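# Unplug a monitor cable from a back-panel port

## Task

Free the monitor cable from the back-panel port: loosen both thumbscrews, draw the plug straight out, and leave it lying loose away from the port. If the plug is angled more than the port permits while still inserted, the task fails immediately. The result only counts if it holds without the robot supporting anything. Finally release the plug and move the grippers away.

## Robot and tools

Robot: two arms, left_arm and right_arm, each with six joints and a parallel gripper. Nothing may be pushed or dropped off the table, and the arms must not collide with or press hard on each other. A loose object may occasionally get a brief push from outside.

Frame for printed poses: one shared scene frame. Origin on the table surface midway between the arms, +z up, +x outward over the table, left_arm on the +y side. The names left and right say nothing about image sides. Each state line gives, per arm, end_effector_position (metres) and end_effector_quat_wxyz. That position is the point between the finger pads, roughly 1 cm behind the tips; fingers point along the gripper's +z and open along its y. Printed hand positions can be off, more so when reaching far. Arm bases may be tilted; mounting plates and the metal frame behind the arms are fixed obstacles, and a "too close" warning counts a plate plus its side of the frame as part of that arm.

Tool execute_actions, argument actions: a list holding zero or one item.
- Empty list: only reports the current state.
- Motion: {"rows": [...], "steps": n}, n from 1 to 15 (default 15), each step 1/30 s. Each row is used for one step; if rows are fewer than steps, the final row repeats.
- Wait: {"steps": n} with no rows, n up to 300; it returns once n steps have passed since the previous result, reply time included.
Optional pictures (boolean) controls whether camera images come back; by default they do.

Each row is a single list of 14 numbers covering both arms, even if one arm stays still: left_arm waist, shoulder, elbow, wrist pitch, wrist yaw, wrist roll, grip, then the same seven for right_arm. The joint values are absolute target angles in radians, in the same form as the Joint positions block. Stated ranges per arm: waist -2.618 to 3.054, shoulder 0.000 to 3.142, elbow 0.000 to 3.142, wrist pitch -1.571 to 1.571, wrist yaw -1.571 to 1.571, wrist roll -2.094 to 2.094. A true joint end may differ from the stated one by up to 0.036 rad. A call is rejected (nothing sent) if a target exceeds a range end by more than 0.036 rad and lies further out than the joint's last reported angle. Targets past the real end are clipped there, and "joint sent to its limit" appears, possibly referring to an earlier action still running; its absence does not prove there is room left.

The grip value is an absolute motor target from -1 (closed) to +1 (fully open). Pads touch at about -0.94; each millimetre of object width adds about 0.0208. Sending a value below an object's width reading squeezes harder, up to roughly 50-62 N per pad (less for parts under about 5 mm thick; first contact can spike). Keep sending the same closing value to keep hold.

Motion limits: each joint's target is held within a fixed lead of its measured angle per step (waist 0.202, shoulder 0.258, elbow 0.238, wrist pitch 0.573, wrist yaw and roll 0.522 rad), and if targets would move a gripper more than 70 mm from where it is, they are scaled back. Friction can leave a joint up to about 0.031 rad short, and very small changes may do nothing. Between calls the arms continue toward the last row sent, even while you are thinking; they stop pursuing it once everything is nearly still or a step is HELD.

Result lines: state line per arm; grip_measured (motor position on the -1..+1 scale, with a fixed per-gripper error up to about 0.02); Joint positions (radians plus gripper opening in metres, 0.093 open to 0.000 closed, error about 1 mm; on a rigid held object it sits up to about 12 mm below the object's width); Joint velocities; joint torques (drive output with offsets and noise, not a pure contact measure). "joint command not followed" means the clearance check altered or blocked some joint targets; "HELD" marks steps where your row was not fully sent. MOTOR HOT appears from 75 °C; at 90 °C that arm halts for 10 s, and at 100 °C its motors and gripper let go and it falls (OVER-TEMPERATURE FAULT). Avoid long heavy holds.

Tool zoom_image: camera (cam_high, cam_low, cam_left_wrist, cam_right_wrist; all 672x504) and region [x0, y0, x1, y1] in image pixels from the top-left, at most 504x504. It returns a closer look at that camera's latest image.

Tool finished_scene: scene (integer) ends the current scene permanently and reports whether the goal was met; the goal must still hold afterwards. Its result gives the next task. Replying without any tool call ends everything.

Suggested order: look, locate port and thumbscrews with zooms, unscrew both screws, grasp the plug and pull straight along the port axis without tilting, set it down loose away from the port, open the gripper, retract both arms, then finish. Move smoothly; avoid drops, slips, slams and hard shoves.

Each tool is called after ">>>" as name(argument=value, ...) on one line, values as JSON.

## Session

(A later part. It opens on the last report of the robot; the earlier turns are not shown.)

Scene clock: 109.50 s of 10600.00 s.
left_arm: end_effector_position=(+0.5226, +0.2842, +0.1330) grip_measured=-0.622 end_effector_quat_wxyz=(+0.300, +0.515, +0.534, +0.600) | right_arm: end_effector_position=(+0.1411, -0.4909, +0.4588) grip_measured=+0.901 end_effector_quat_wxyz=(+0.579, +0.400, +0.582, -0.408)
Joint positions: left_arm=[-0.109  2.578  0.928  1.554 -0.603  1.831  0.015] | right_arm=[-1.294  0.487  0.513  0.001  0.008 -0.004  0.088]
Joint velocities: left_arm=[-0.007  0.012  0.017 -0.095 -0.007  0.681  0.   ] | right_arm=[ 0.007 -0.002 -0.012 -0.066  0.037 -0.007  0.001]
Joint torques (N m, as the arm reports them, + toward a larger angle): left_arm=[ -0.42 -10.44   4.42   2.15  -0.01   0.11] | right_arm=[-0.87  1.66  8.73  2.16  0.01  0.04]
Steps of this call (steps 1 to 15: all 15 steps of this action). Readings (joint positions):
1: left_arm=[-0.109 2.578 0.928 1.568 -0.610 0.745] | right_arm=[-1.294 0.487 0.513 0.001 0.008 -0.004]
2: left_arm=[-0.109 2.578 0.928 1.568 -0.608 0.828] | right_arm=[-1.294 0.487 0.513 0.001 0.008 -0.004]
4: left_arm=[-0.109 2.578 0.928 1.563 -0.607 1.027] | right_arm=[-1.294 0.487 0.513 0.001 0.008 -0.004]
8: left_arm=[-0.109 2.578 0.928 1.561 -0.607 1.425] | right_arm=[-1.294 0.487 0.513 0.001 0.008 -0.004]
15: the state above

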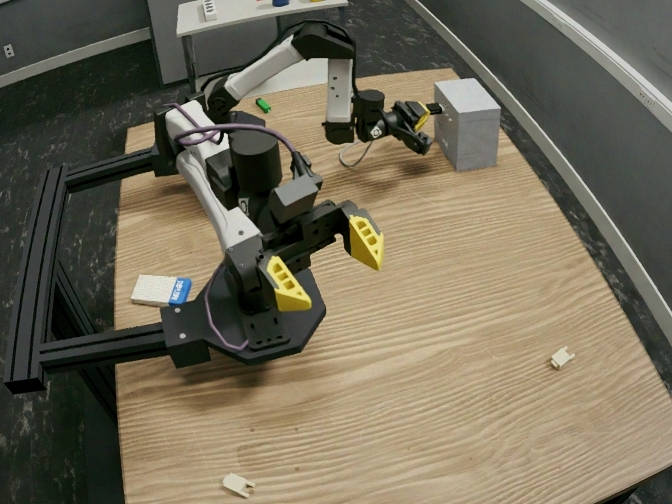

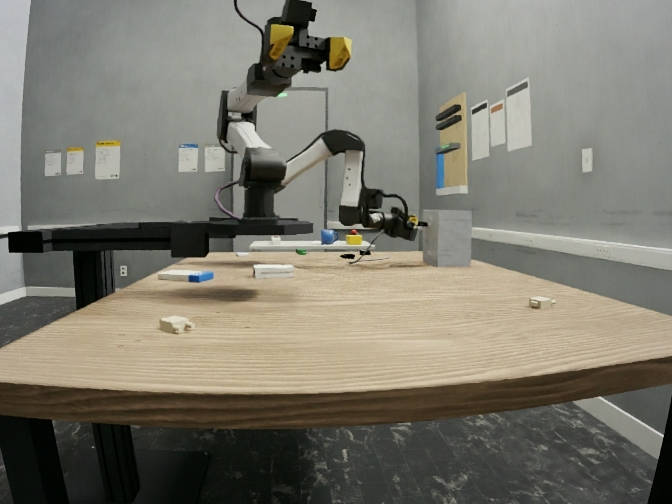

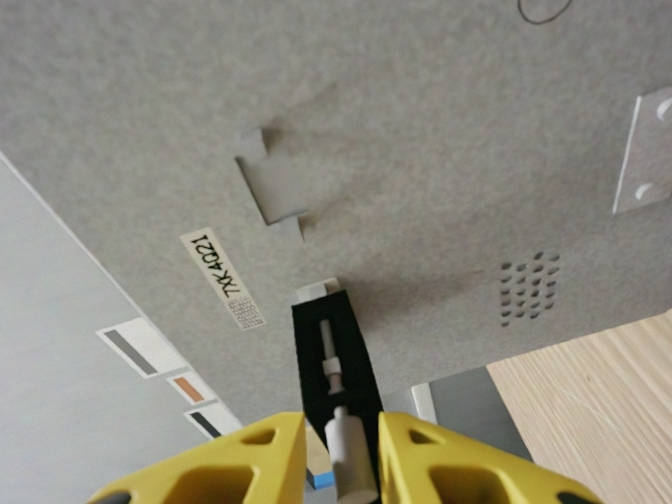

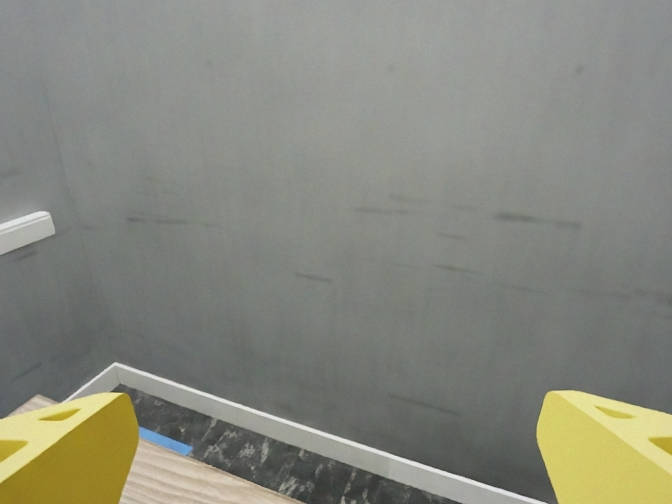

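>>> execute_actions(actions=[{"rows":[[-0.112,2.58,0.942,1.548,-0.6,1.5,-0.4,-1.3,0.5,0.5,0,0,0,0.9]],"steps":8}], pictures=false)

>>> execute_actions(actions=[{"rows":[[-0.21,2.58,0.942,1.548,-0.6,1.5,-0.4,-1.3,0.5,0.5,0,0,0,0.9]],"steps":10}], pictures=false)

>>> execute_actions(actions=[{"rows":[[-0.21,2.1,0.6,1.548,-0.6,1.5,-0.4,-1.3,0.5,0.5,0,0,0,0.9]],"steps":12}], pictures=false)

>>> execute_actions(actions=[{"rows":[[0.5,2.1,0.6,1.54,0.72,-1.5,-0.3,-1.3,0.5,0.5,0,0,0,0.9]]}], pictures=false)

>>> execute_actions(actions=[{"steps":20}], pictures=false)

>>> execute_actions(actions=[{"rows":[[0.5,2.58,0.96,1.54,0.72,-1.5,-0.3,-1.3,0.5,0.5,0,0,0,0.9]]}], pictures=false)

>>> execute_actions(actions=[{"rows":[[0.45,2.58,0.96,1.54,0.72,-1.5,-0.3,-1.3,0.5,0.5,0,0,0,0.9]]}])

Scene clock: 116.07 s of 10600.00 s.
left_arm: end_effector_position=(+0.5226, +0.2838, +0.1317) grip_measured=-0.402 end_effector_quat_wxyz=(+0.371, +0.447, +0.594, +0.556) | right_arm: end_effector_position=(+0.1411, -0.4909, +0.4588) grip_measured=+0.901 end_effector_quat_wxyz=(+0.579, +0.400, +0.582, -0.408)
Joint positions: left_arm=[-0.109  2.578  0.928  1.548 -0.6    1.582  0.026] | right_arm=[-1.294  0.487  0.513  0.001  0.008 -0.004  0.088]
Joint velocities: left_arm=[ 0.002 -0.002 -0.002  0.051 -0.081 -0.476 -0.001] | right_arm=[-0.012 -0.012 -0.007 -0.037 -0.007  0.022  0.   ]
Joint torques (N m, as the arm reports them, + toward a larger angle): left_arm=[ -0.18 -10.41   4.4    2.18  -0.04  -0.13] | right_arm=[-0.92  1.68  8.71  2.05  0.13  0.01]
Steps of this call (steps 1 to 30: the robot went on to your last target; steps 31 to 90: nothing new was sent; then 3.30 s passed at rest; steps 91 to 98: all 8 steps of this action). Readings (joint positions):
91: left_arm=[-0.109 2.578 0.928 1.547 -0.600 1.868] | right_arm=[-1.294 0.487 0.513 0.001 0.008 -0.004]
92: left_arm=[-0.109 2.578 0.928 1.547 -0.600 1.796] | right_arm=[-1.294 0.487 0.513 0.001 0.008 -0.004]
94: left_arm=[-0.109 2.578 0.928 1.548 -0.600 1.691] | right_arm=[-1.294 0.487 0.513 0.001 0.008 -0.004]
98: the state above

Scene clock: 116.40 s of 10600.00 s.
left_arm: end_effector_position=(+0.5157, +0.2290, +0.1329) grip_measured=-0.402 end_effector_quat_wxyz=(+0.420, +0.459, +0.585, +0.521) | right_arm: end_effector_position=(+0.1411, -0.4909, +0.4588) grip_measured=+0.901 end_effector_quat_wxyz=(+0.579, +0.400, +0.582, -0.408)
Joint positions: left_arm=[-0.218  2.578  0.928  1.548 -0.598  1.515  0.026] | right_arm=[-1.294  0.487  0.513  0.001  0.008 -0.004  0.088]
Joint velocities: left_arm=[ 0.022  0.017 -0.002  0.007 -0.022 -0.066 -0.001] | right_arm=[-0.017 -0.002 -0.012 -0.022 -0.022 -0.022 -0.   ]
Joint torques (N m, as the arm reports them, + toward a larger angle): left_arm=[  0.42 -10.34   4.51   2.21  -0.08  -0.1 ] | right_arm=[-1.    1.95  8.95  2.15  0.03 -0.03]
Steps of this call (steps 1 to 10: all 10 steps of this action). Readings (joint positions):
1: left_arm=[-0.119 2.578 0.928 1.548 -0.605 1.567] | right_arm=[-1.294 0.487 0.513 0.001 0.008 -0.004]
2: left_arm=[-0.135 2.578 0.928 1.548 -0.608 1.555] | right_arm=[-1.294 0.487 0.513 0.001 0.008 -0.004]
4: left_arm=[-0.182 2.578 0.928 1.548 -0.607 1.538] | right_arm=[-1.294 0.487 0.513 0.001 0.008 -0.004]
8: left_arm=[-0.221 2.578 0.928 1.548 -0.598 1.520] | right_arm=[-1.294 0.487 0.513 0.001 0.008 -0.004]
10: the state above

Scene clock: 116.80 s of 10600.00 s.
left_arm: end_effector_position=(+0.4738, +0.2500, +0.2774) grip_measured=-0.402 end_effector_quat_wxyz=(+0.490, +0.387, +0.564, +0.540) | right_arm: end_effector_position=(+0.1411, -0.4909, +0.4588) grip_measured=+0.901 end_effector_quat_wxyz=(+0.579, +0.400, +0.582, -0.408)
Joint positions: left_arm=[-0.217  2.084  0.622  1.563 -0.599  1.507  0.026] | right_arm=[-1.294  0.487  0.513  0.001  0.008 -0.004  0.088]
Joint velocities: left_arm=[-0.002  0.051  0.007 -0.11   0.022 -0.022  0.   ] | right_arm=[ 0.017  0.007 -0.007 -0.007 -0.022  0.022 -0.   ]
Joint torques (N m, as the arm reports them, + toward a larger angle): left_arm=[ 0.42 -7.23  2.6   2.02  0.   -0.13] | right_arm=[-0.96  1.7   8.94  2.17  0.03  0.05]
Steps of this call (steps 1 to 12: all 12 steps of this action). Readings (joint positions):
1: left_arm=[-0.217 2.542 0.888 1.528 -0.591 1.513] | right_arm=[-1.294 0.487 0.513 0.001 0.008 -0.004]
2: left_arm=[-0.217 2.470 0.799 1.510 -0.590 1.513] | right_arm=[-1.294 0.487 0.513 0.001 0.008 -0.004]
4: left_arm=[-0.217 2.308 0.662 1.509 -0.596 1.513] | right_arm=[-1.294 0.487 0.513 0.001 0.008 -0.004]
8: left_arm=[-0.217 2.097 0.622 1.558 -0.599 1.508] | right_arm=[-1.294 0.487 0.513 0.001 0.008 -0.004]
12: the state above

Scene clock: 117.30 s of 10600.00 s.
left_arm: end_effector_position=(+0.4743, +0.3955, +0.2691) grip_measured=-0.302 end_effector_quat_wxyz=(+0.723, +0.095, +0.681, -0.064) | right_arm: end_effector_position=(+0.1411, -0.4909, +0.4588) grip_measured=+0.901 end_effector_quat_wxyz=(+0.579, +0.400, +0.582, -0.408)
Joint positions: left_arm=[0.518 2.087 0.62  1.547 0.591 0.028 0.031] | right_arm=[-1.294  0.487  0.513  0.001  0.008 -0.004  0.088]
Joint velocities: left_arm=[-0.173  0.012 -0.002  0.007  0.813 -2.952 -0.001] | right_arm=[ 0.017  0.002 -0.022  0.081 -0.037  0.022  0.   ]
Joint torques (N m, as the arm reports them, + toward a larger angle): left_arm=[-0.57 -7.37  2.61  2.02 -0.01  0.  ] | right_arm=[-0.94  1.67  8.76  2.13  0.03  0.01]
Steps of this call (steps 1 to 15: all 15 steps of this action). Readings (joint positions):
1: left_arm=[-0.190 2.085 0.620 1.559 -0.510 1.424] | right_arm=[-1.294 0.487 0.513 0.001 0.008 -0.004]
2: left_arm=[-0.140 2.087 0.620 1.556 -0.397 1.324] | right_arm=[-1.294 0.487 0.513 0.001 0.008 -0.004]
4: left_arm=[-0.001 2.087 0.620 1.551 -0.190 1.125] | right_arm=[-1.294 0.487 0.513 0.001 0.008 -0.004]
8: left_arm=[0.300 2.087 0.620 1.548 0.209 0.727] | right_arm=[-1.294 0.487 0.513 0.001 0.008 -0.004]
15: the state above

Scene clock: 117.97 s of 10600.00 s.
left_arm: end_effector_position=(+0.4692, +0.3705, +0.2686) grip_measured=-0.302 end_effector_quat_wxyz=(+0.460, -0.344, +0.597, -0.560) | right_arm: end_effector_position=(+0.1411, -0.4909, +0.4588) grip_measured=+0.901 end_effector_quat_wxyz=(+0.579, +0.400, +0.582, -0.408)
Joint positions: left_arm=[ 0.505  2.087  0.62   1.547  0.711 -1.435  0.031] | right_arm=[-1.294  0.487  0.513  0.001  0.008 -0.004  0.088]
Joint velocities: left_arm=[-0.007 -0.002  0.002 -0.037  0.051 -0.447  0.   ] | right_arm=[-0.017  0.002 -0.002 -0.022 -0.051 -0.051  0.001]
Joint torques (N m, as the arm reports them, + toward a larger angle): left_arm=[-0.55 -7.33  2.69  2.02  0.01  0.  ] | right_arm=[-1.02  1.71  8.96  2.08  0.1   0.01]
Steps of this call (steps 1 to 20: the robot went on to your last target). Readings (joint positions):
1: left_arm=[0.512 2.087 0.620 1.547 0.617 -0.071] | right_arm=[-1.294 0.487 0.513 0.001 0.008 -0.004]
2: left_arm=[0.508 2.087 0.620 1.547 0.637 -0.170] | right_arm=[-1.294 0.487 0.513 0.001 0.008 -0.004]
4: left_arm=[0.505 2.087 0.620 1.547 0.667 -0.369] | right_arm=[-1.294 0.487 0.513 0.001 0.008 -0.004]
8: left_arm=[0.505 2.087 0.620 1.547 0.694 -0.767] | right_arm=[-1.294 0.487 0.513 0.001 0.008 -0.004]
20: the state above

Scene clock: 118.47 s of 10600.00 s.
left_arm: end_effector_position=(+0.5134, +0.3835, +0.1226) grip_measured=-0.302 end_effector_quat_wxyz=(+0.371, -0.427, +0.608, -0.557) | right_arm: end_effector_position=(+0.1411, -0.4909, +0.4588) grip_measured=+0.901 end_effector_quat_wxyz=(+0.579, +0.400, +0.582, -0.408)
Joint positions: left_arm=[ 0.503  2.595  0.945  1.523  0.714 -1.49   0.031] | right_arm=[-1.294  0.487  0.513  0.001  0.008 -0.004  0.088]
Joint velocities: left_arm=[-0.002 -0.051  0.002  0.095  0.022 -0.007 -0.001] | right_arm=[-0.012 -0.002  0.017 -0.022  0.022 -0.007 -0.   ]
Joint torques (N m, as the arm reports them, + toward a larger angle): left_arm=[ -0.25 -11.4    4.38   2.13   0.1   -0.01] | right_arm=[-1.08  1.72  8.7   2.12  0.04 -0.03]
Steps of this call (steps 1 to 15: all 15 steps of this action). Readings (joint positions):
1: left_arm=[0.505 2.124 0.656 1.565 0.722 -1.446] | right_arm=[-1.294 0.487 0.513 0.001 0.008 -0.004]
2: left_arm=[0.504 2.196 0.743 1.568 0.725 -1.455] | right_arm=[-1.294 0.487 0.513 0.001 0.008 -0.004]
4: left_arm=[0.503 2.355 0.897 1.567 0.717 -1.466] | right_arm=[-1.294 0.487 0.513 0.001 0.008 -0.004]
8: left_arm=[0.503 2.562 0.945 1.542 0.713 -1.480] | right_arm=[-1.294 0.487 0.513 0.001 0.008 -0.004]
15: the state above

Scene clock: 118.97 s of 10600.00 s.
left_arm: end_effector_position=(+0.5164, +0.3565, +0.1255) grip_measured=-0.302 end_effector_quat_wxyz=(+0.358, -0.407, +0.618, -0.569) | right_arm: end_effector_position=(+0.1411, -0.4909, +0.4588) grip_measured=+0.901 end_effector_quat_wxyz=(+0.579, +0.400, +0.582, -0.408)
Joint positions: left_arm=[ 0.449  2.593  0.945  1.531  0.717 -1.491  0.031] | right_arm=[-1.294  0.487  0.513  0.001  0.008 -0.004  0.088]
Joint velocities: left_arm=[-0.007  0.002  0.017 -0.051 -0.139 -0.125 -0.   ] | right_arm=[-0.002  0.012 -0.007 -0.007  0.051  0.051  0.002]
Joint torques (N m, as the arm reports them, + toward a larger angle): left_arm=[  0.12 -11.53   4.44   2.21   0.03   0.  ] | right_arm=[-1.09  1.4   8.69  2.14  0.03  0.  ]
Steps of this call (steps 1 to 15: all 15 steps of this action). Readings (joint positions):
1: left_arm=[0.499 2.594 0.945 1.526 0.713 -1.490] | right_arm=[-1.294 0.487 0.513 0.001 0.008 -0.004]
2: left_arm=[0.491 2.593 0.945 1.528 0.712 -1.490] | right_arm=[-1.294 0.487 0.513 0.001 0.008 -0.004]
4: left_arm=[0.468 2.593 0.945 1.530 0.713 -1.490] | right_arm=[-1.294 0.487 0.513 0.001 0.008 -0.004]
8: left_arm=[0.449 2.593 0.945 1.530 0.717 -1.491] | right_arm=[-1.294 0.487 0.513 0.001 0.008 -0.004]
15: the state above

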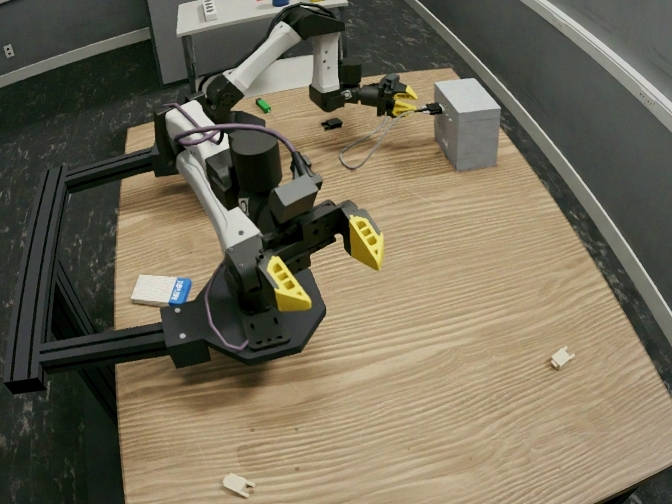

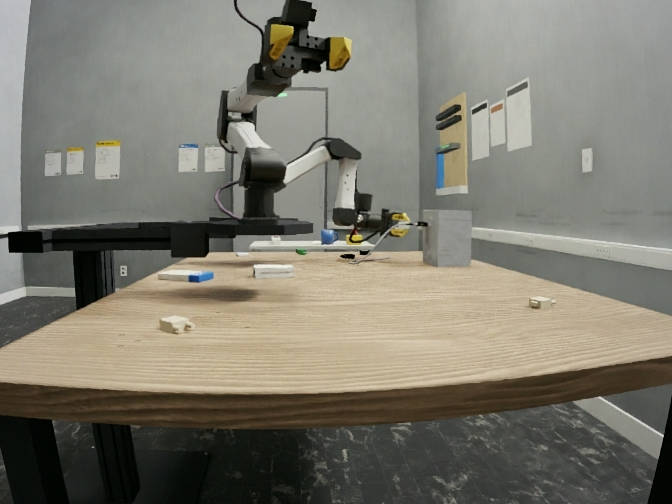

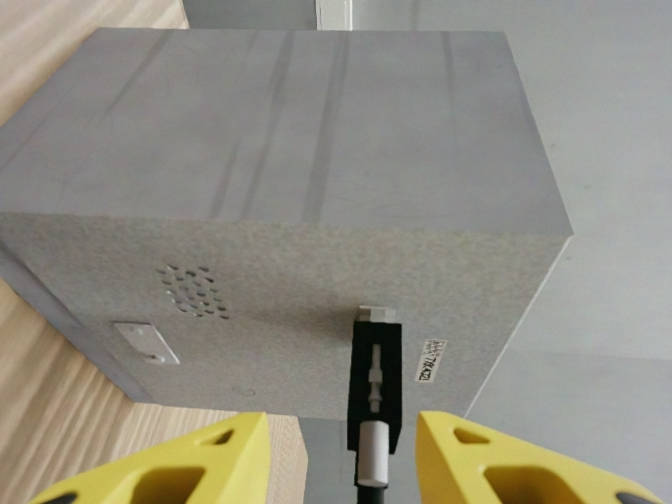

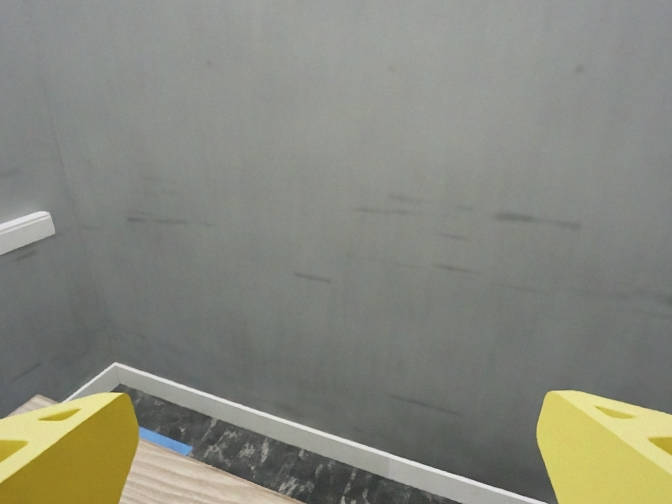

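>>> execute_actions(actions=[{"rows":[[0.45,2.58,0.983,1.552,0.72,-1.5,0,-1.3,0.5,0.5,0,0,0,0.9],[0.45,2.58,0.983,1.552,0.72,-1.5,0,-1.3,0.5,0.5,0,0,0,0.9],[0.43,2.58,0.983,1.552,0.72,-1.5,0,-1.3,0.5,0.5,0,0,0,0.9],[0.41,2.58,0.983,1.552,0.72,-1.5,0,-1.3,0.5,0.5,0,0,0,0.9],[0.38,2.58,0.983,1.552,0.72,-1.5,0.8,-1.3,0.5,0.5,0,0,0,0.9]]}])

>>> execute_actions(actions=[{"rows":[[0.38,2.58,0.983,1.552,0.72,0,0.8,-1.3,0.5,0.5,0,0,0,0.9]]}], pictures=false)

>>> execute_actions(actions=[{"steps":12}])

Scene clock: 123.20 s of 10600.00 s.
left_arm: end_effector_position=(+0.5221, +0.3213, +0.1324) grip_measured=+0.797 end_effector_quat_wxyz=(+0.347, -0.375, +0.629, -0.586) | right_arm: end_effector_position=(+0.1411, -0.4909, +0.4588) grip_measured=+0.901 end_effector_quat_wxyz=(+0.579, +0.400, +0.582, -0.408)
Joint positions: left_arm=[ 0.377  2.593  0.962  1.543  0.719 -1.492  0.083] | right_arm=[-1.294  0.487  0.513  0.001  0.008 -0.004  0.088]
Joint velocities: left_arm=[-0.012  0.007 -0.012 -0.007  0.051 -0.022  0.   ] | right_arm=[-0.007  0.012 -0.017  0.007 -0.081  0.066  0.001]
Joint torques (N m, as the arm reports them, + toward a larger angle): left_arm=[  0.28 -11.74   5.14   2.24   0.06   0.  ] | right_arm=[-0.87  1.61  8.85  2.18  0.   -0.02]
Steps of this call (steps 1 to 15: the robot went on to your last target; steps 16 to 90: nothing new was sent; then 0.73 s passed at rest; steps 91 to 105: all 15 steps of this action). Readings (joint positions):
91: left_arm=[0.449 2.593 0.947 1.532 0.717 -1.491] | right_arm=[-1.294 0.487 0.513 0.001 0.008 -0.004]
92: left_arm=[0.449 2.593 0.951 1.532 0.717 -1.492] | right_arm=[-1.294 0.487 0.513 0.001 0.008 -0.004]
94: left_arm=[0.445 2.593 0.958 1.537 0.717 -1.492] | right_arm=[-1.294 0.487 0.513 0.001 0.008 -0.004]
98: left_arm=[0.394 2.593 0.962 1.542 0.715 -1.492] | right_arm=[-1.294 0.487 0.513 0.001 0.008 -0.004]
105: the state above

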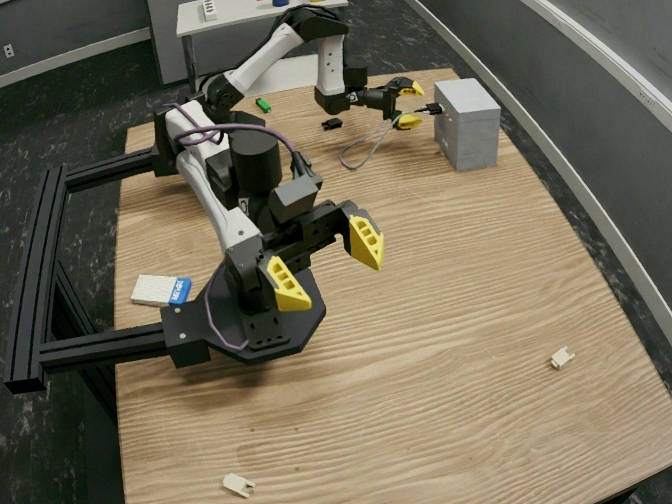

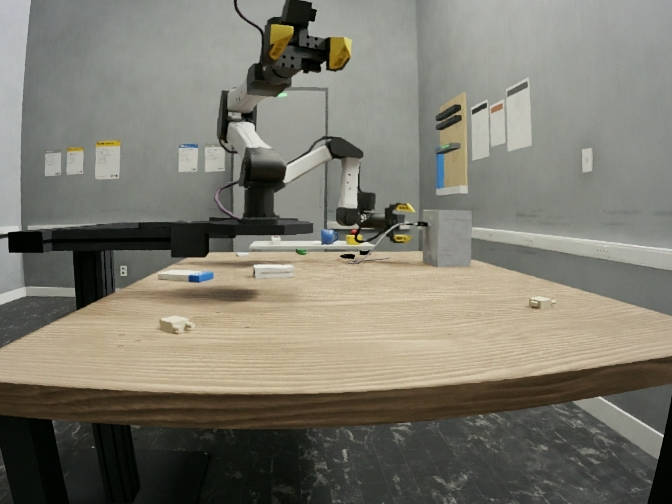

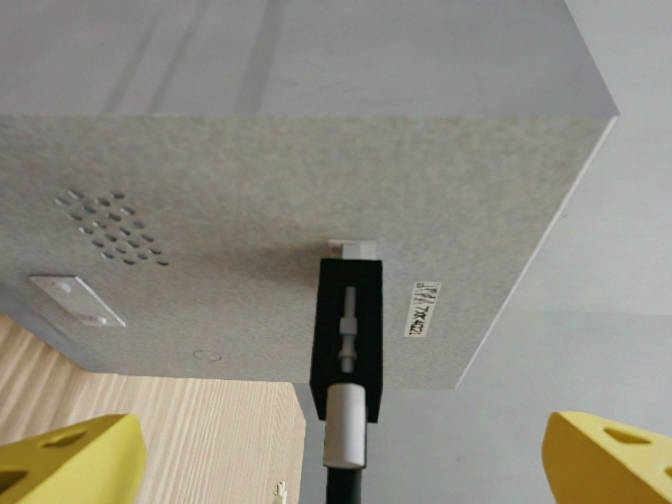

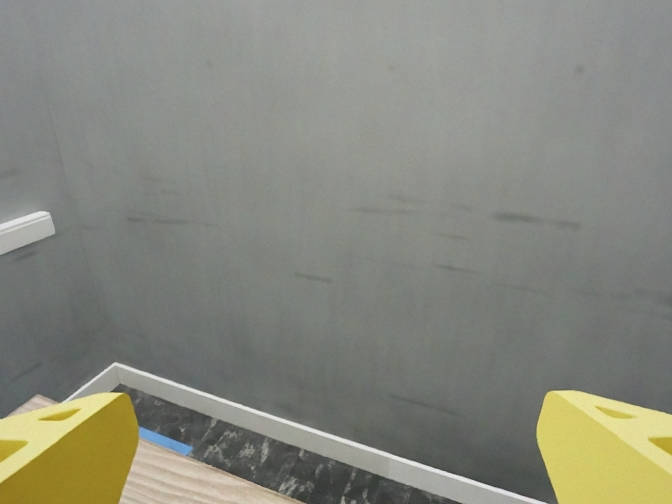

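Scene clock: 123.70 s of 10600.00 s.
left_arm: end_effector_position=(+0.5223, +0.3214, +0.1341) grip_measured=+0.798 end_effector_quat_wxyz=(+0.636, +0.090, +0.724, -0.251) | right_arm: end_effector_position=(+0.1411, -0.4909, +0.4588) grip_measured=+0.901 end_effector_quat_wxyz=(+0.579, +0.400, +0.582, -0.408)
Joint positions: left_arm=[ 0.377  2.593  0.962  1.551  0.719 -0.175  0.083] | right_arm=[-1.294  0.487  0.513  0.001  0.008 -0.004  0.088]
Joint velocities: left_arm=[-0.012  0.002 -0.002  0.139  0.007  1.15  -0.   ] | right_arm=[ 0.007 -0.007 -0.007  0.022  0.037 -0.037 -0.   ]
Joint torques (N m, as the arm reports them, + toward a larger angle): left_arm=[  0.21 -11.69   5.1    1.98   0.03   0.19] | right_arm=[-1.06  1.78  8.74  2.11  0.03 -0.03]
Steps of this call (steps 1 to 15: all 15 steps of this action). Readings (joint positions):
1: left_arm=[0.377 2.593 0.962 1.542 0.719 -1.410] | right_arm=[-1.294 0.487 0.513 0.001 0.008 -0.004]
2: left_arm=[0.377 2.593 0.962 1.542 0.719 -1.310] | right_arm=[-1.294 0.487 0.513 0.001 0.008 -0.004]
4: left_arm=[0.377 2.593 0.962 1.544 0.719 -1.110] | right_arm=[-1.294 0.487 0.513 0.001 0.008 -0.004]
8: left_arm=[0.377 2.593 0.962 1.545 0.719 -0.712] | right_arm=[-1.294 0.487 0.513 0.001 0.008 -0.004]
15: the state above

Scene clock: 124.10 s of 10600.00 s.
left_arm: end_effector_position=(+0.5224, +0.3211, +0.1375) grip_measured=+0.798 end_effector_quat_wxyz=(+0.658, +0.146, +0.711, -0.202) | right_arm: end_effector_position=(+0.1411, -0.4909, +0.4588) grip_measured=+0.901 end_effector_quat_wxyz=(+0.579, +0.400, +0.582, -0.408)
Joint positions: left_arm=[ 0.377  2.593  0.962  1.568  0.721 -0.029  0.083] | right_arm=[-1.294  0.487  0.513  0.001  0.008 -0.004  0.088]
Joint velocities: left_arm=[-0.002 -0.002 -0.007 -0.007 -0.051  0.066  0.001] | right_arm=[-0.007 -0.012  0.007 -0.051 -0.066 -0.007 -0.001]
Joint torques (N m, as the arm reports them, + toward a larger angle): left_arm=[  0.28 -11.67   4.99   1.9    0.04   0.22] | right_arm=[-0.98  1.74  8.8   2.09  0.07  0.  ]
Steps of this call (steps 1 to 12: the robot went on to your last target). Readings (joint positions):
1: left_arm=[0.377 2.593 0.962 1.554 0.719 -0.143] | right_arm=[-1.294 0.487 0.513 0.001 0.008 -0.004]
2: left_arm=[0.377 2.593 0.962 1.556 0.719 -0.117] | right_arm=[-1.294 0.487 0.513 0.001 0.008 -0.004]
4: left_arm=[0.377 2.593 0.962 1.561 0.719 -0.081] | right_arm=[-1.294 0.487 0.513 0.001 0.008 -0.004]
8: left_arm=[0.377 2.593 0.962 1.567 0.720 -0.043] | right_arm=[-1.294 0.487 0.513 0.001 0.008 -0.004]
12: the state above

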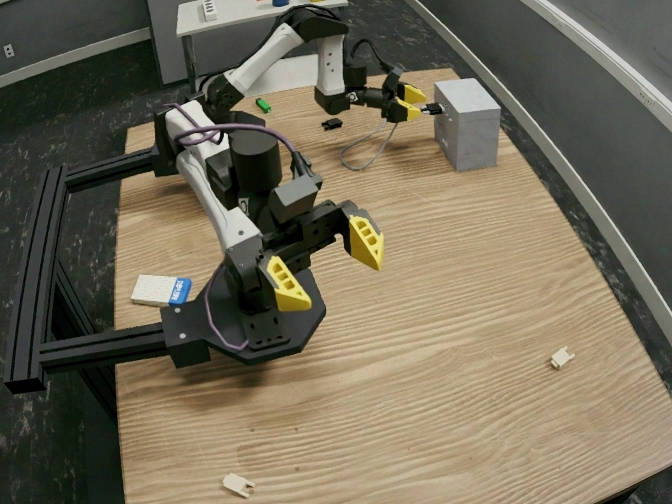

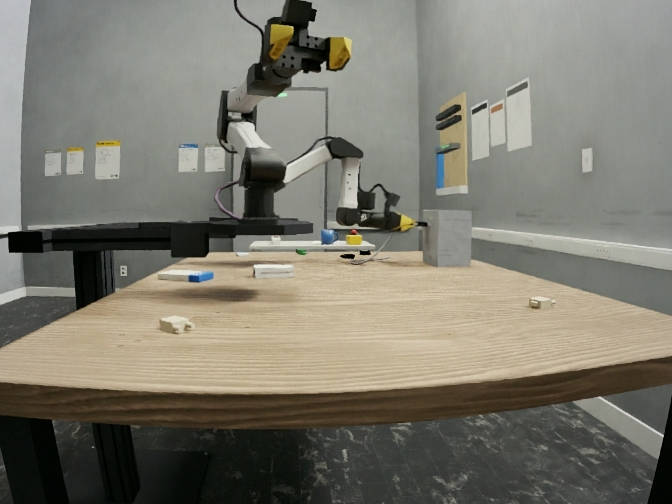

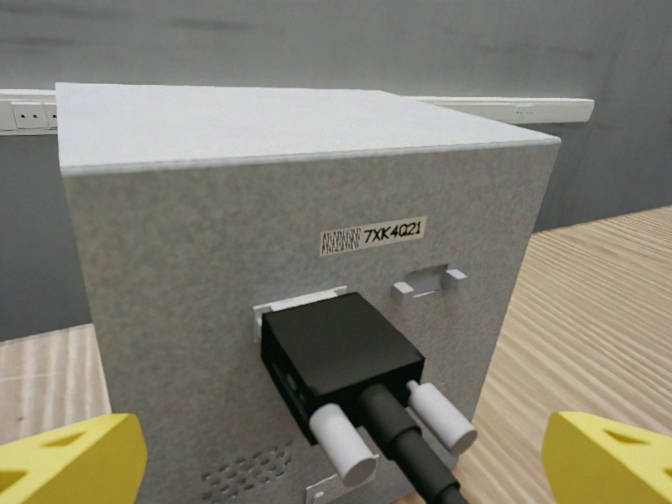

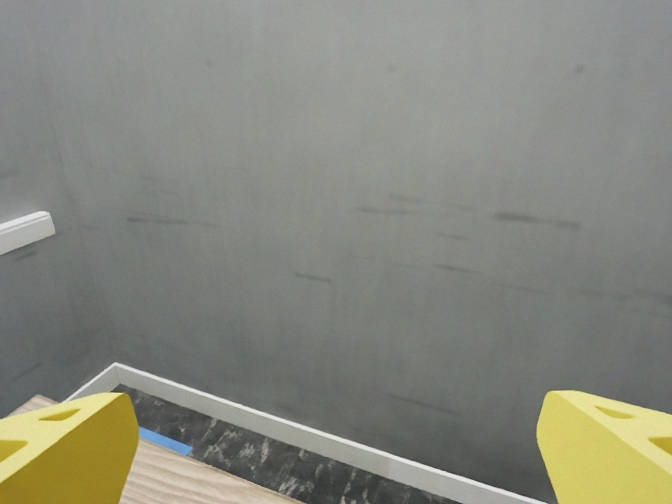

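>>> execute_actions(actions=[{"rows":[[0.368,2.58,0.993,1.53,0.72,-1.5,0.8,-1.3,0.5,0.5,0,0,0,0.9]]}], pictures=false)

>>> execute_actions(actions=[{"rows":[[0.368,2.58,0.993,1.53,0.72,-1.5,-0.62,-1.3,0.5,0.5,0,0,0,0.9]]}])

>>> execute_actions(actions=[{"rows":[[0.368,2.58,0.993,1.53,0.72,-0.75,-0.62,-1.3,0.5,0.5,0,0,0,0.9]]}], pictures=false)

>>> execute_actions(actions=[{"rows":[[0.368,2.58,0.993,1.53,0.72,-0.75,-0.88,-1.3,0.5,0.5,0,0,0,0.9],[0.368,2.58,0.993,1.53,0.72,-2.08,-0.88,-1.3,0.5,0.5,0,0,0,0.9]]}])

>>> execute_actions(actions=[{"rows":[[0.368,2.58,0.993,1.53,0.72,-1.95,-0.62,-1.3,0.5,0.5,0,0,0,0.9],[0.368,2.58,0.993,1.53,0.72,-0.75,-0.62,-1.3,0.5,0.5,0,0,0,0.9]]}], pictures=false)

Scene clock: 131.63 s of 10600.00 s.
left_arm: end_effector_position=(+0.5219, +0.3192, +0.1338) grip_measured=+0.798 end_effector_quat_wxyz=(+0.391, -0.319, +0.658, -0.559) | right_arm: end_effector_position=(+0.1411, -0.4909, +0.4588) grip_measured=+0.901 end_effector_quat_wxyz=(+0.579, +0.400, +0.582, -0.408)
Joint positions: left_arm=[ 0.375  2.589  0.962  1.541  0.727 -1.329  0.084] | right_arm=[-1.294  0.487  0.513  0.001  0.008 -0.004  0.088]
Joint velocities: left_arm=[-0.007 -0.017  0.002 -0.022 -0.066 -1.121  0.   ] | right_arm=[ 0.002  0.007 -0.017 -0.037  0.007  0.007 -0.   ]
Joint torques (N m, as the arm reports them, + toward a larger angle): left_arm=[ -0.66 -11.43   5.8    2.04  -0.03  -0.01] | right_arm=[-1.01  1.68  8.87  2.08  0.   -0.02]
Steps of this call (steps 1 to 30: the robot went on to your last target; steps 31 to 90: nothing new was sent; then 4.03 s passed at rest; steps 91 to 105: all 15 steps of this action). Readings (joint positions):
91: left_arm=[0.376 2.589 0.962 1.567 0.729 -0.099] | right_arm=[-1.294 0.487 0.513 0.001 0.008 -0.004]
92: left_arm=[0.375 2.589 0.962 1.562 0.729 -0.200] | right_arm=[-1.294 0.487 0.513 0.001 0.008 -0.004]
94: left_arm=[0.375 2.589 0.962 1.553 0.729 -0.399] | right_arm=[-1.294 0.487 0.513 0.001 0.008 -0.004]
98: left_arm=[0.375 2.589 0.962 1.546 0.728 -0.796] | right_arm=[-1.294 0.487 0.513 0.001 0.008 -0.004]
105: the state above

Scene clock: 132.13 s of 10600.00 s.
left_arm: end_effector_position=(+0.5219, +0.3192, +0.1338) grip_measured=-0.618 end_effector_quat_wxyz=(+0.346, -0.369, +0.631, -0.588) | right_arm: end_effector_position=(+0.1411, -0.4909, +0.4588) grip_measured=+0.901 end_effector_quat_wxyz=(+0.579, +0.400, +0.582, -0.408)
Joint positions: left_arm=[ 0.375  2.589  0.962  1.541  0.727 -1.486  0.016] | right_arm=[-1.294  0.487  0.513  0.001  0.008 -0.004  0.088]
Joint velocities: left_arm=[-0.002 -0.007 -0.012 -0.037  0.022 -0.066 -0.   ] | right_arm=[ 0.007 -0.007 -0.007 -0.007  0.022 -0.022 -0.   ]
Joint torques (N m, as the arm reports them, + toward a larger angle): left_arm=[ -0.5  -11.42   5.97   2.01  -0.07   0.  ] | right_arm=[-0.73  1.54  8.85  2.14  0.06 -0.03]
Steps of this call (steps 1 to 15: all 15 steps of this action). Readings (joint positions):
1: left_arm=[0.375 2.589 0.962 1.541 0.727 -1.362] | right_arm=[-1.294 0.487 0.513 0.001 0.008 -0.004]
2: left_arm=[0.375 2.589 0.962 1.541 0.727 -1.388] | right_arm=[-1.294 0.487 0.513 0.001 0.008 -0.004]
4: left_arm=[0.375 2.589 0.962 1.541 0.727 -1.426] | right_arm=[-1.294 0.487 0.513 0.001 0.008 -0.004]
8: left_arm=[0.375 2.589 0.962 1.541 0.727 -1.464] | right_arm=[-1.294 0.487 0.513 0.001 0.008 -0.004]
15: the state above

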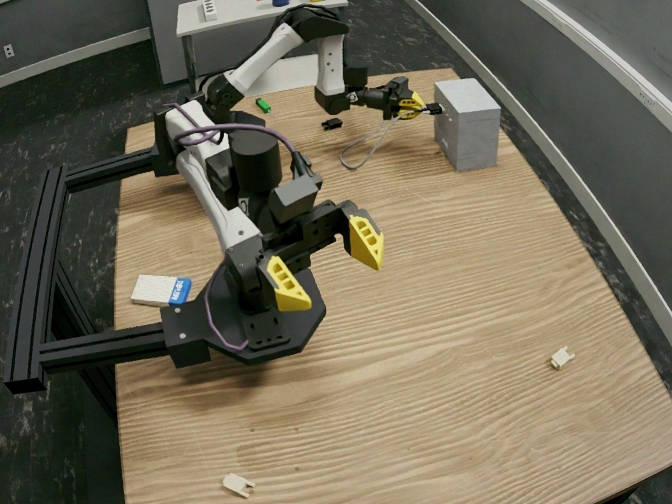

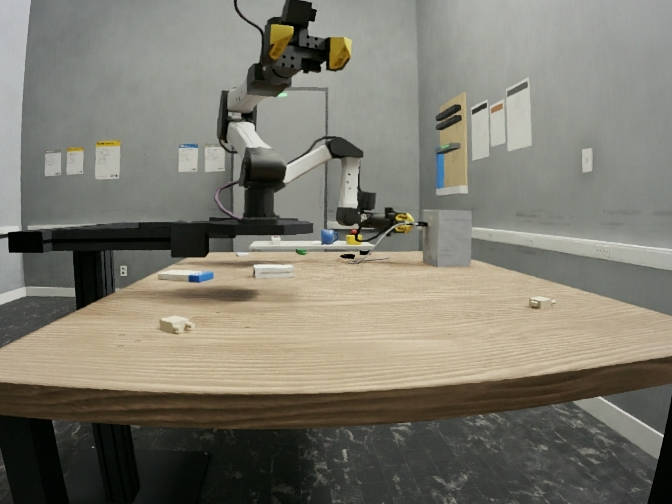

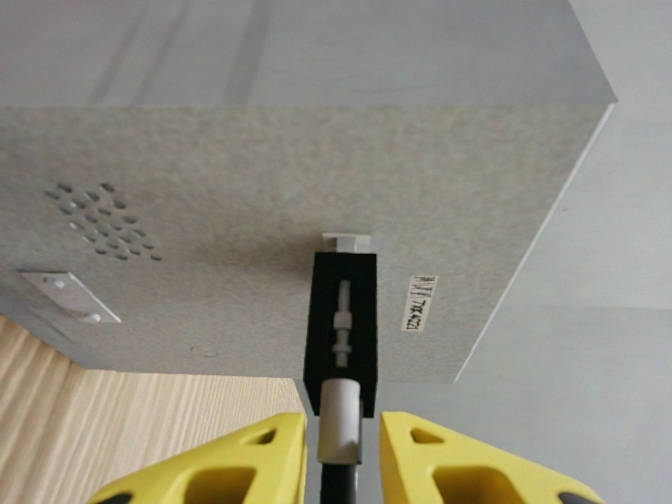

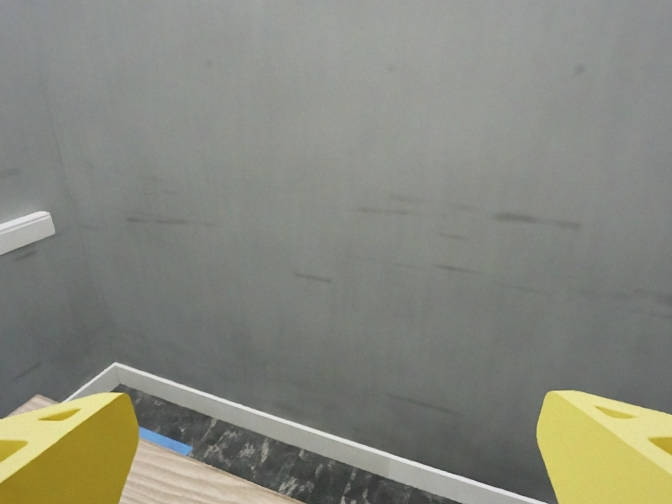

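Scene clock: 132.63 s of 10600.00 s.
left_arm: end_effector_position=(+0.5240, +0.3198, +0.1352) grip_measured=-0.618 end_effector_quat_wxyz=(+0.528, -0.130, +0.719, -0.434) | right_arm: end_effector_position=(+0.1411, -0.4909, +0.4588) grip_measured=+0.901 end_effector_quat_wxyz=(+0.579, +0.400, +0.582, -0.408)
Joint positions: left_arm=[ 0.375  2.589  0.97   1.538  0.727 -0.788  0.016] | right_arm=[-1.294  0.487  0.513  0.001  0.008 -0.004  0.088]
Joint velocities: left_arm=[-0.017 -0.002  0.027  0.037  0.022  0.125 -0.001] | right_arm=[ 0.002 -0.017 -0.007  0.022  0.007  0.007  0.001]
Joint torques (N m, as the arm reports them, + toward a larger angle): left_arm=[ -0.49 -11.42   5.27   2.03  -0.01   0.17] | right_arm=[-0.89  1.55  8.92  2.08  0.07  0.01]
Steps of this call (steps 1 to 15: all 15 steps of this action). Readings (joint positions):
1: left_arm=[0.375 2.589 0.962 1.539 0.727 -1.403] | right_arm=[-1.294 0.487 0.513 0.001 0.008 -0.004]
2: left_arm=[0.375 2.589 0.962 1.538 0.727 -1.303] | right_arm=[-1.294 0.487 0.513 0.001 0.008 -0.004]
4: left_arm=[0.375 2.589 0.962 1.538 0.727 -1.115] | right_arm=[-1.294 0.487 0.513 0.001 0.008 -0.004]
8: left_arm=[0.375 2.589 0.962 1.538 0.727 -0.903] | right_arm=[-1.294 0.487 0.513 0.001 0.008 -0.004]
15: the state above

Scene clock: 133.13 s of 10600.00 s.
left_arm: end_effector_position=(+0.5244, +0.3204, +0.1333) grip_measured=-0.871 end_effector_quat_wxyz=(-0.211, +0.500, -0.535, +0.647) | right_arm: end_effector_position=(+0.1411, -0.4909, +0.4588) grip_measured=+0.901 end_effector_quat_wxyz=(+0.579, +0.400, +0.582, -0.408)
Joint positions: left_arm=[ 0.375  2.589  0.97   1.529  0.721 -1.922  0.003] | right_arm=[-1.294  0.487  0.513  0.001  0.008 -0.004  0.088]
Joint velocities: left_arm=[-0.007 -0.022 -0.002  0.022 -0.022 -0.974  0.   ] | right_arm=[ 0.022 -0.002 -0.007 -0.022 -0.022  0.007 -0.001]
Joint torques (N m, as the arm reports them, + toward a larger angle): left_arm=[ -0.6  -11.41   5.31   2.21   0.05  -0.18] | right_arm=[-0.83  1.69  8.77  2.11  0.08  0.07]
Steps of this call (steps 1 to 15: all 15 steps of this action). Readings (joint positions):
1: left_arm=[0.375 2.589 0.970 1.538 0.726 -0.782] | right_arm=[-1.294 0.487 0.513 0.001 0.008 -0.004]
2: left_arm=[0.375 2.589 0.970 1.535 0.722 -0.864] | right_arm=[-1.294 0.487 0.513 0.001 0.008 -0.004]
4: left_arm=[0.375 2.589 0.970 1.534 0.720 -1.062] | right_arm=[-1.294 0.487 0.513 0.001 0.008 -0.004]
8: left_arm=[0.375 2.589 0.970 1.531 0.717 -1.453] | right_arm=[-1.294 0.487 0.513 0.001 0.008 -0.004]
15: the state above

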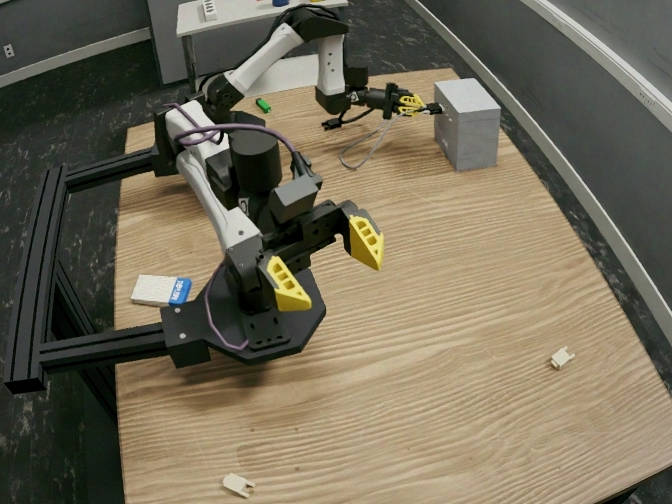

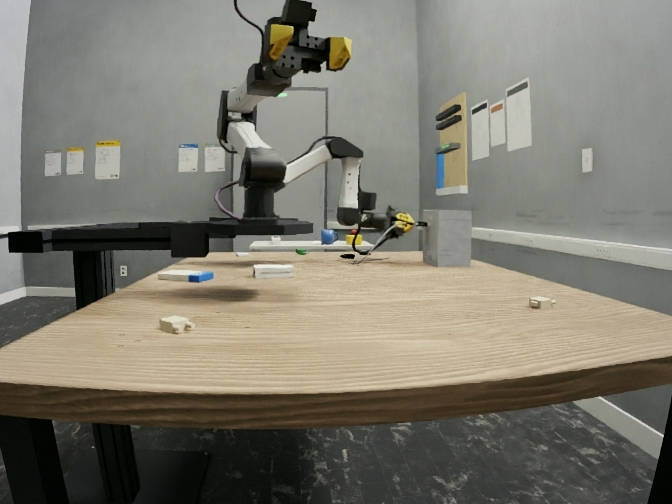

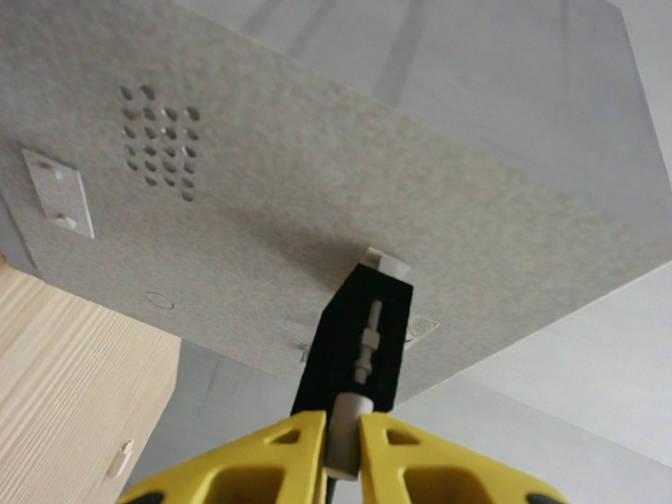

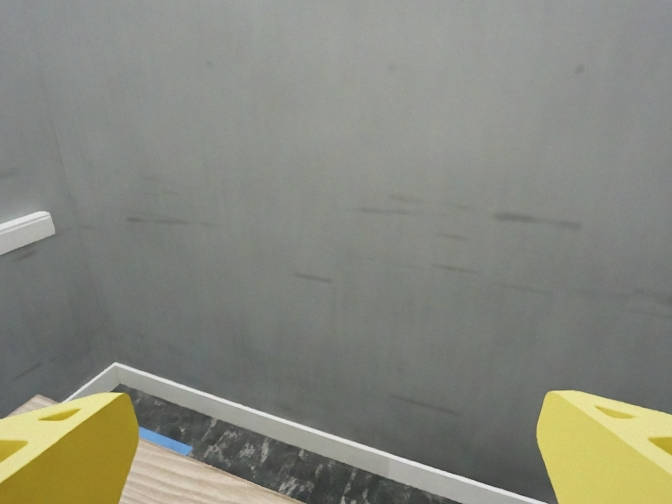

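Scene clock: 133.63 s of 10600.00 s.
left_arm: end_effector_position=(+0.5244, +0.3198, +0.1337) grip_measured=-0.622 end_effector_quat_wxyz=(+0.510, -0.159, +0.715, -0.451) | right_arm: end_effector_position=(+0.1411, -0.4909, +0.4588) grip_measured=+0.901 end_effector_quat_wxyz=(+0.579, +0.400, +0.582, -0.408)
Joint positions: left_arm=[ 0.373  2.589  0.97   1.531  0.721 -0.861  0.015] | right_arm=[-1.294  0.487  0.513  0.001  0.008 -0.004  0.088]
Joint velocities: left_arm=[-0.012 -0.002 -0.007  0.022  0.051  0.681 -0.001] | right_arm=[ 0.002 -0.022  0.002 -0.022  0.051 -0.081  0.   ]
Joint torques (N m, as the arm reports them, + toward a larger angle): left_arm=[ -0.6  -11.39   5.33   2.05   0.04   0.12] | right_arm=[-0.99  1.95  8.75  2.08  0.06 -0.04]
Steps of this call (steps 1 to 15: all 15 steps of this action). Readings (joint positions):
1: left_arm=[0.375 2.589 0.970 1.527 0.721 -1.929] | right_arm=[-1.294 0.487 0.513 0.001 0.008 -0.004]
2: left_arm=[0.374 2.589 0.970 1.525 0.721 -1.847] | right_arm=[-1.294 0.487 0.513 0.001 0.008 -0.004]
4: left_arm=[0.373 2.589 0.970 1.526 0.721 -1.648] | right_arm=[-1.294 0.487 0.513 0.001 0.008 -0.004]
8: left_arm=[0.373 2.589 0.970 1.526 0.721 -1.249] | right_arm=[-1.294 0.487 0.513 0.001 0.008 -0.004]
15: the state above


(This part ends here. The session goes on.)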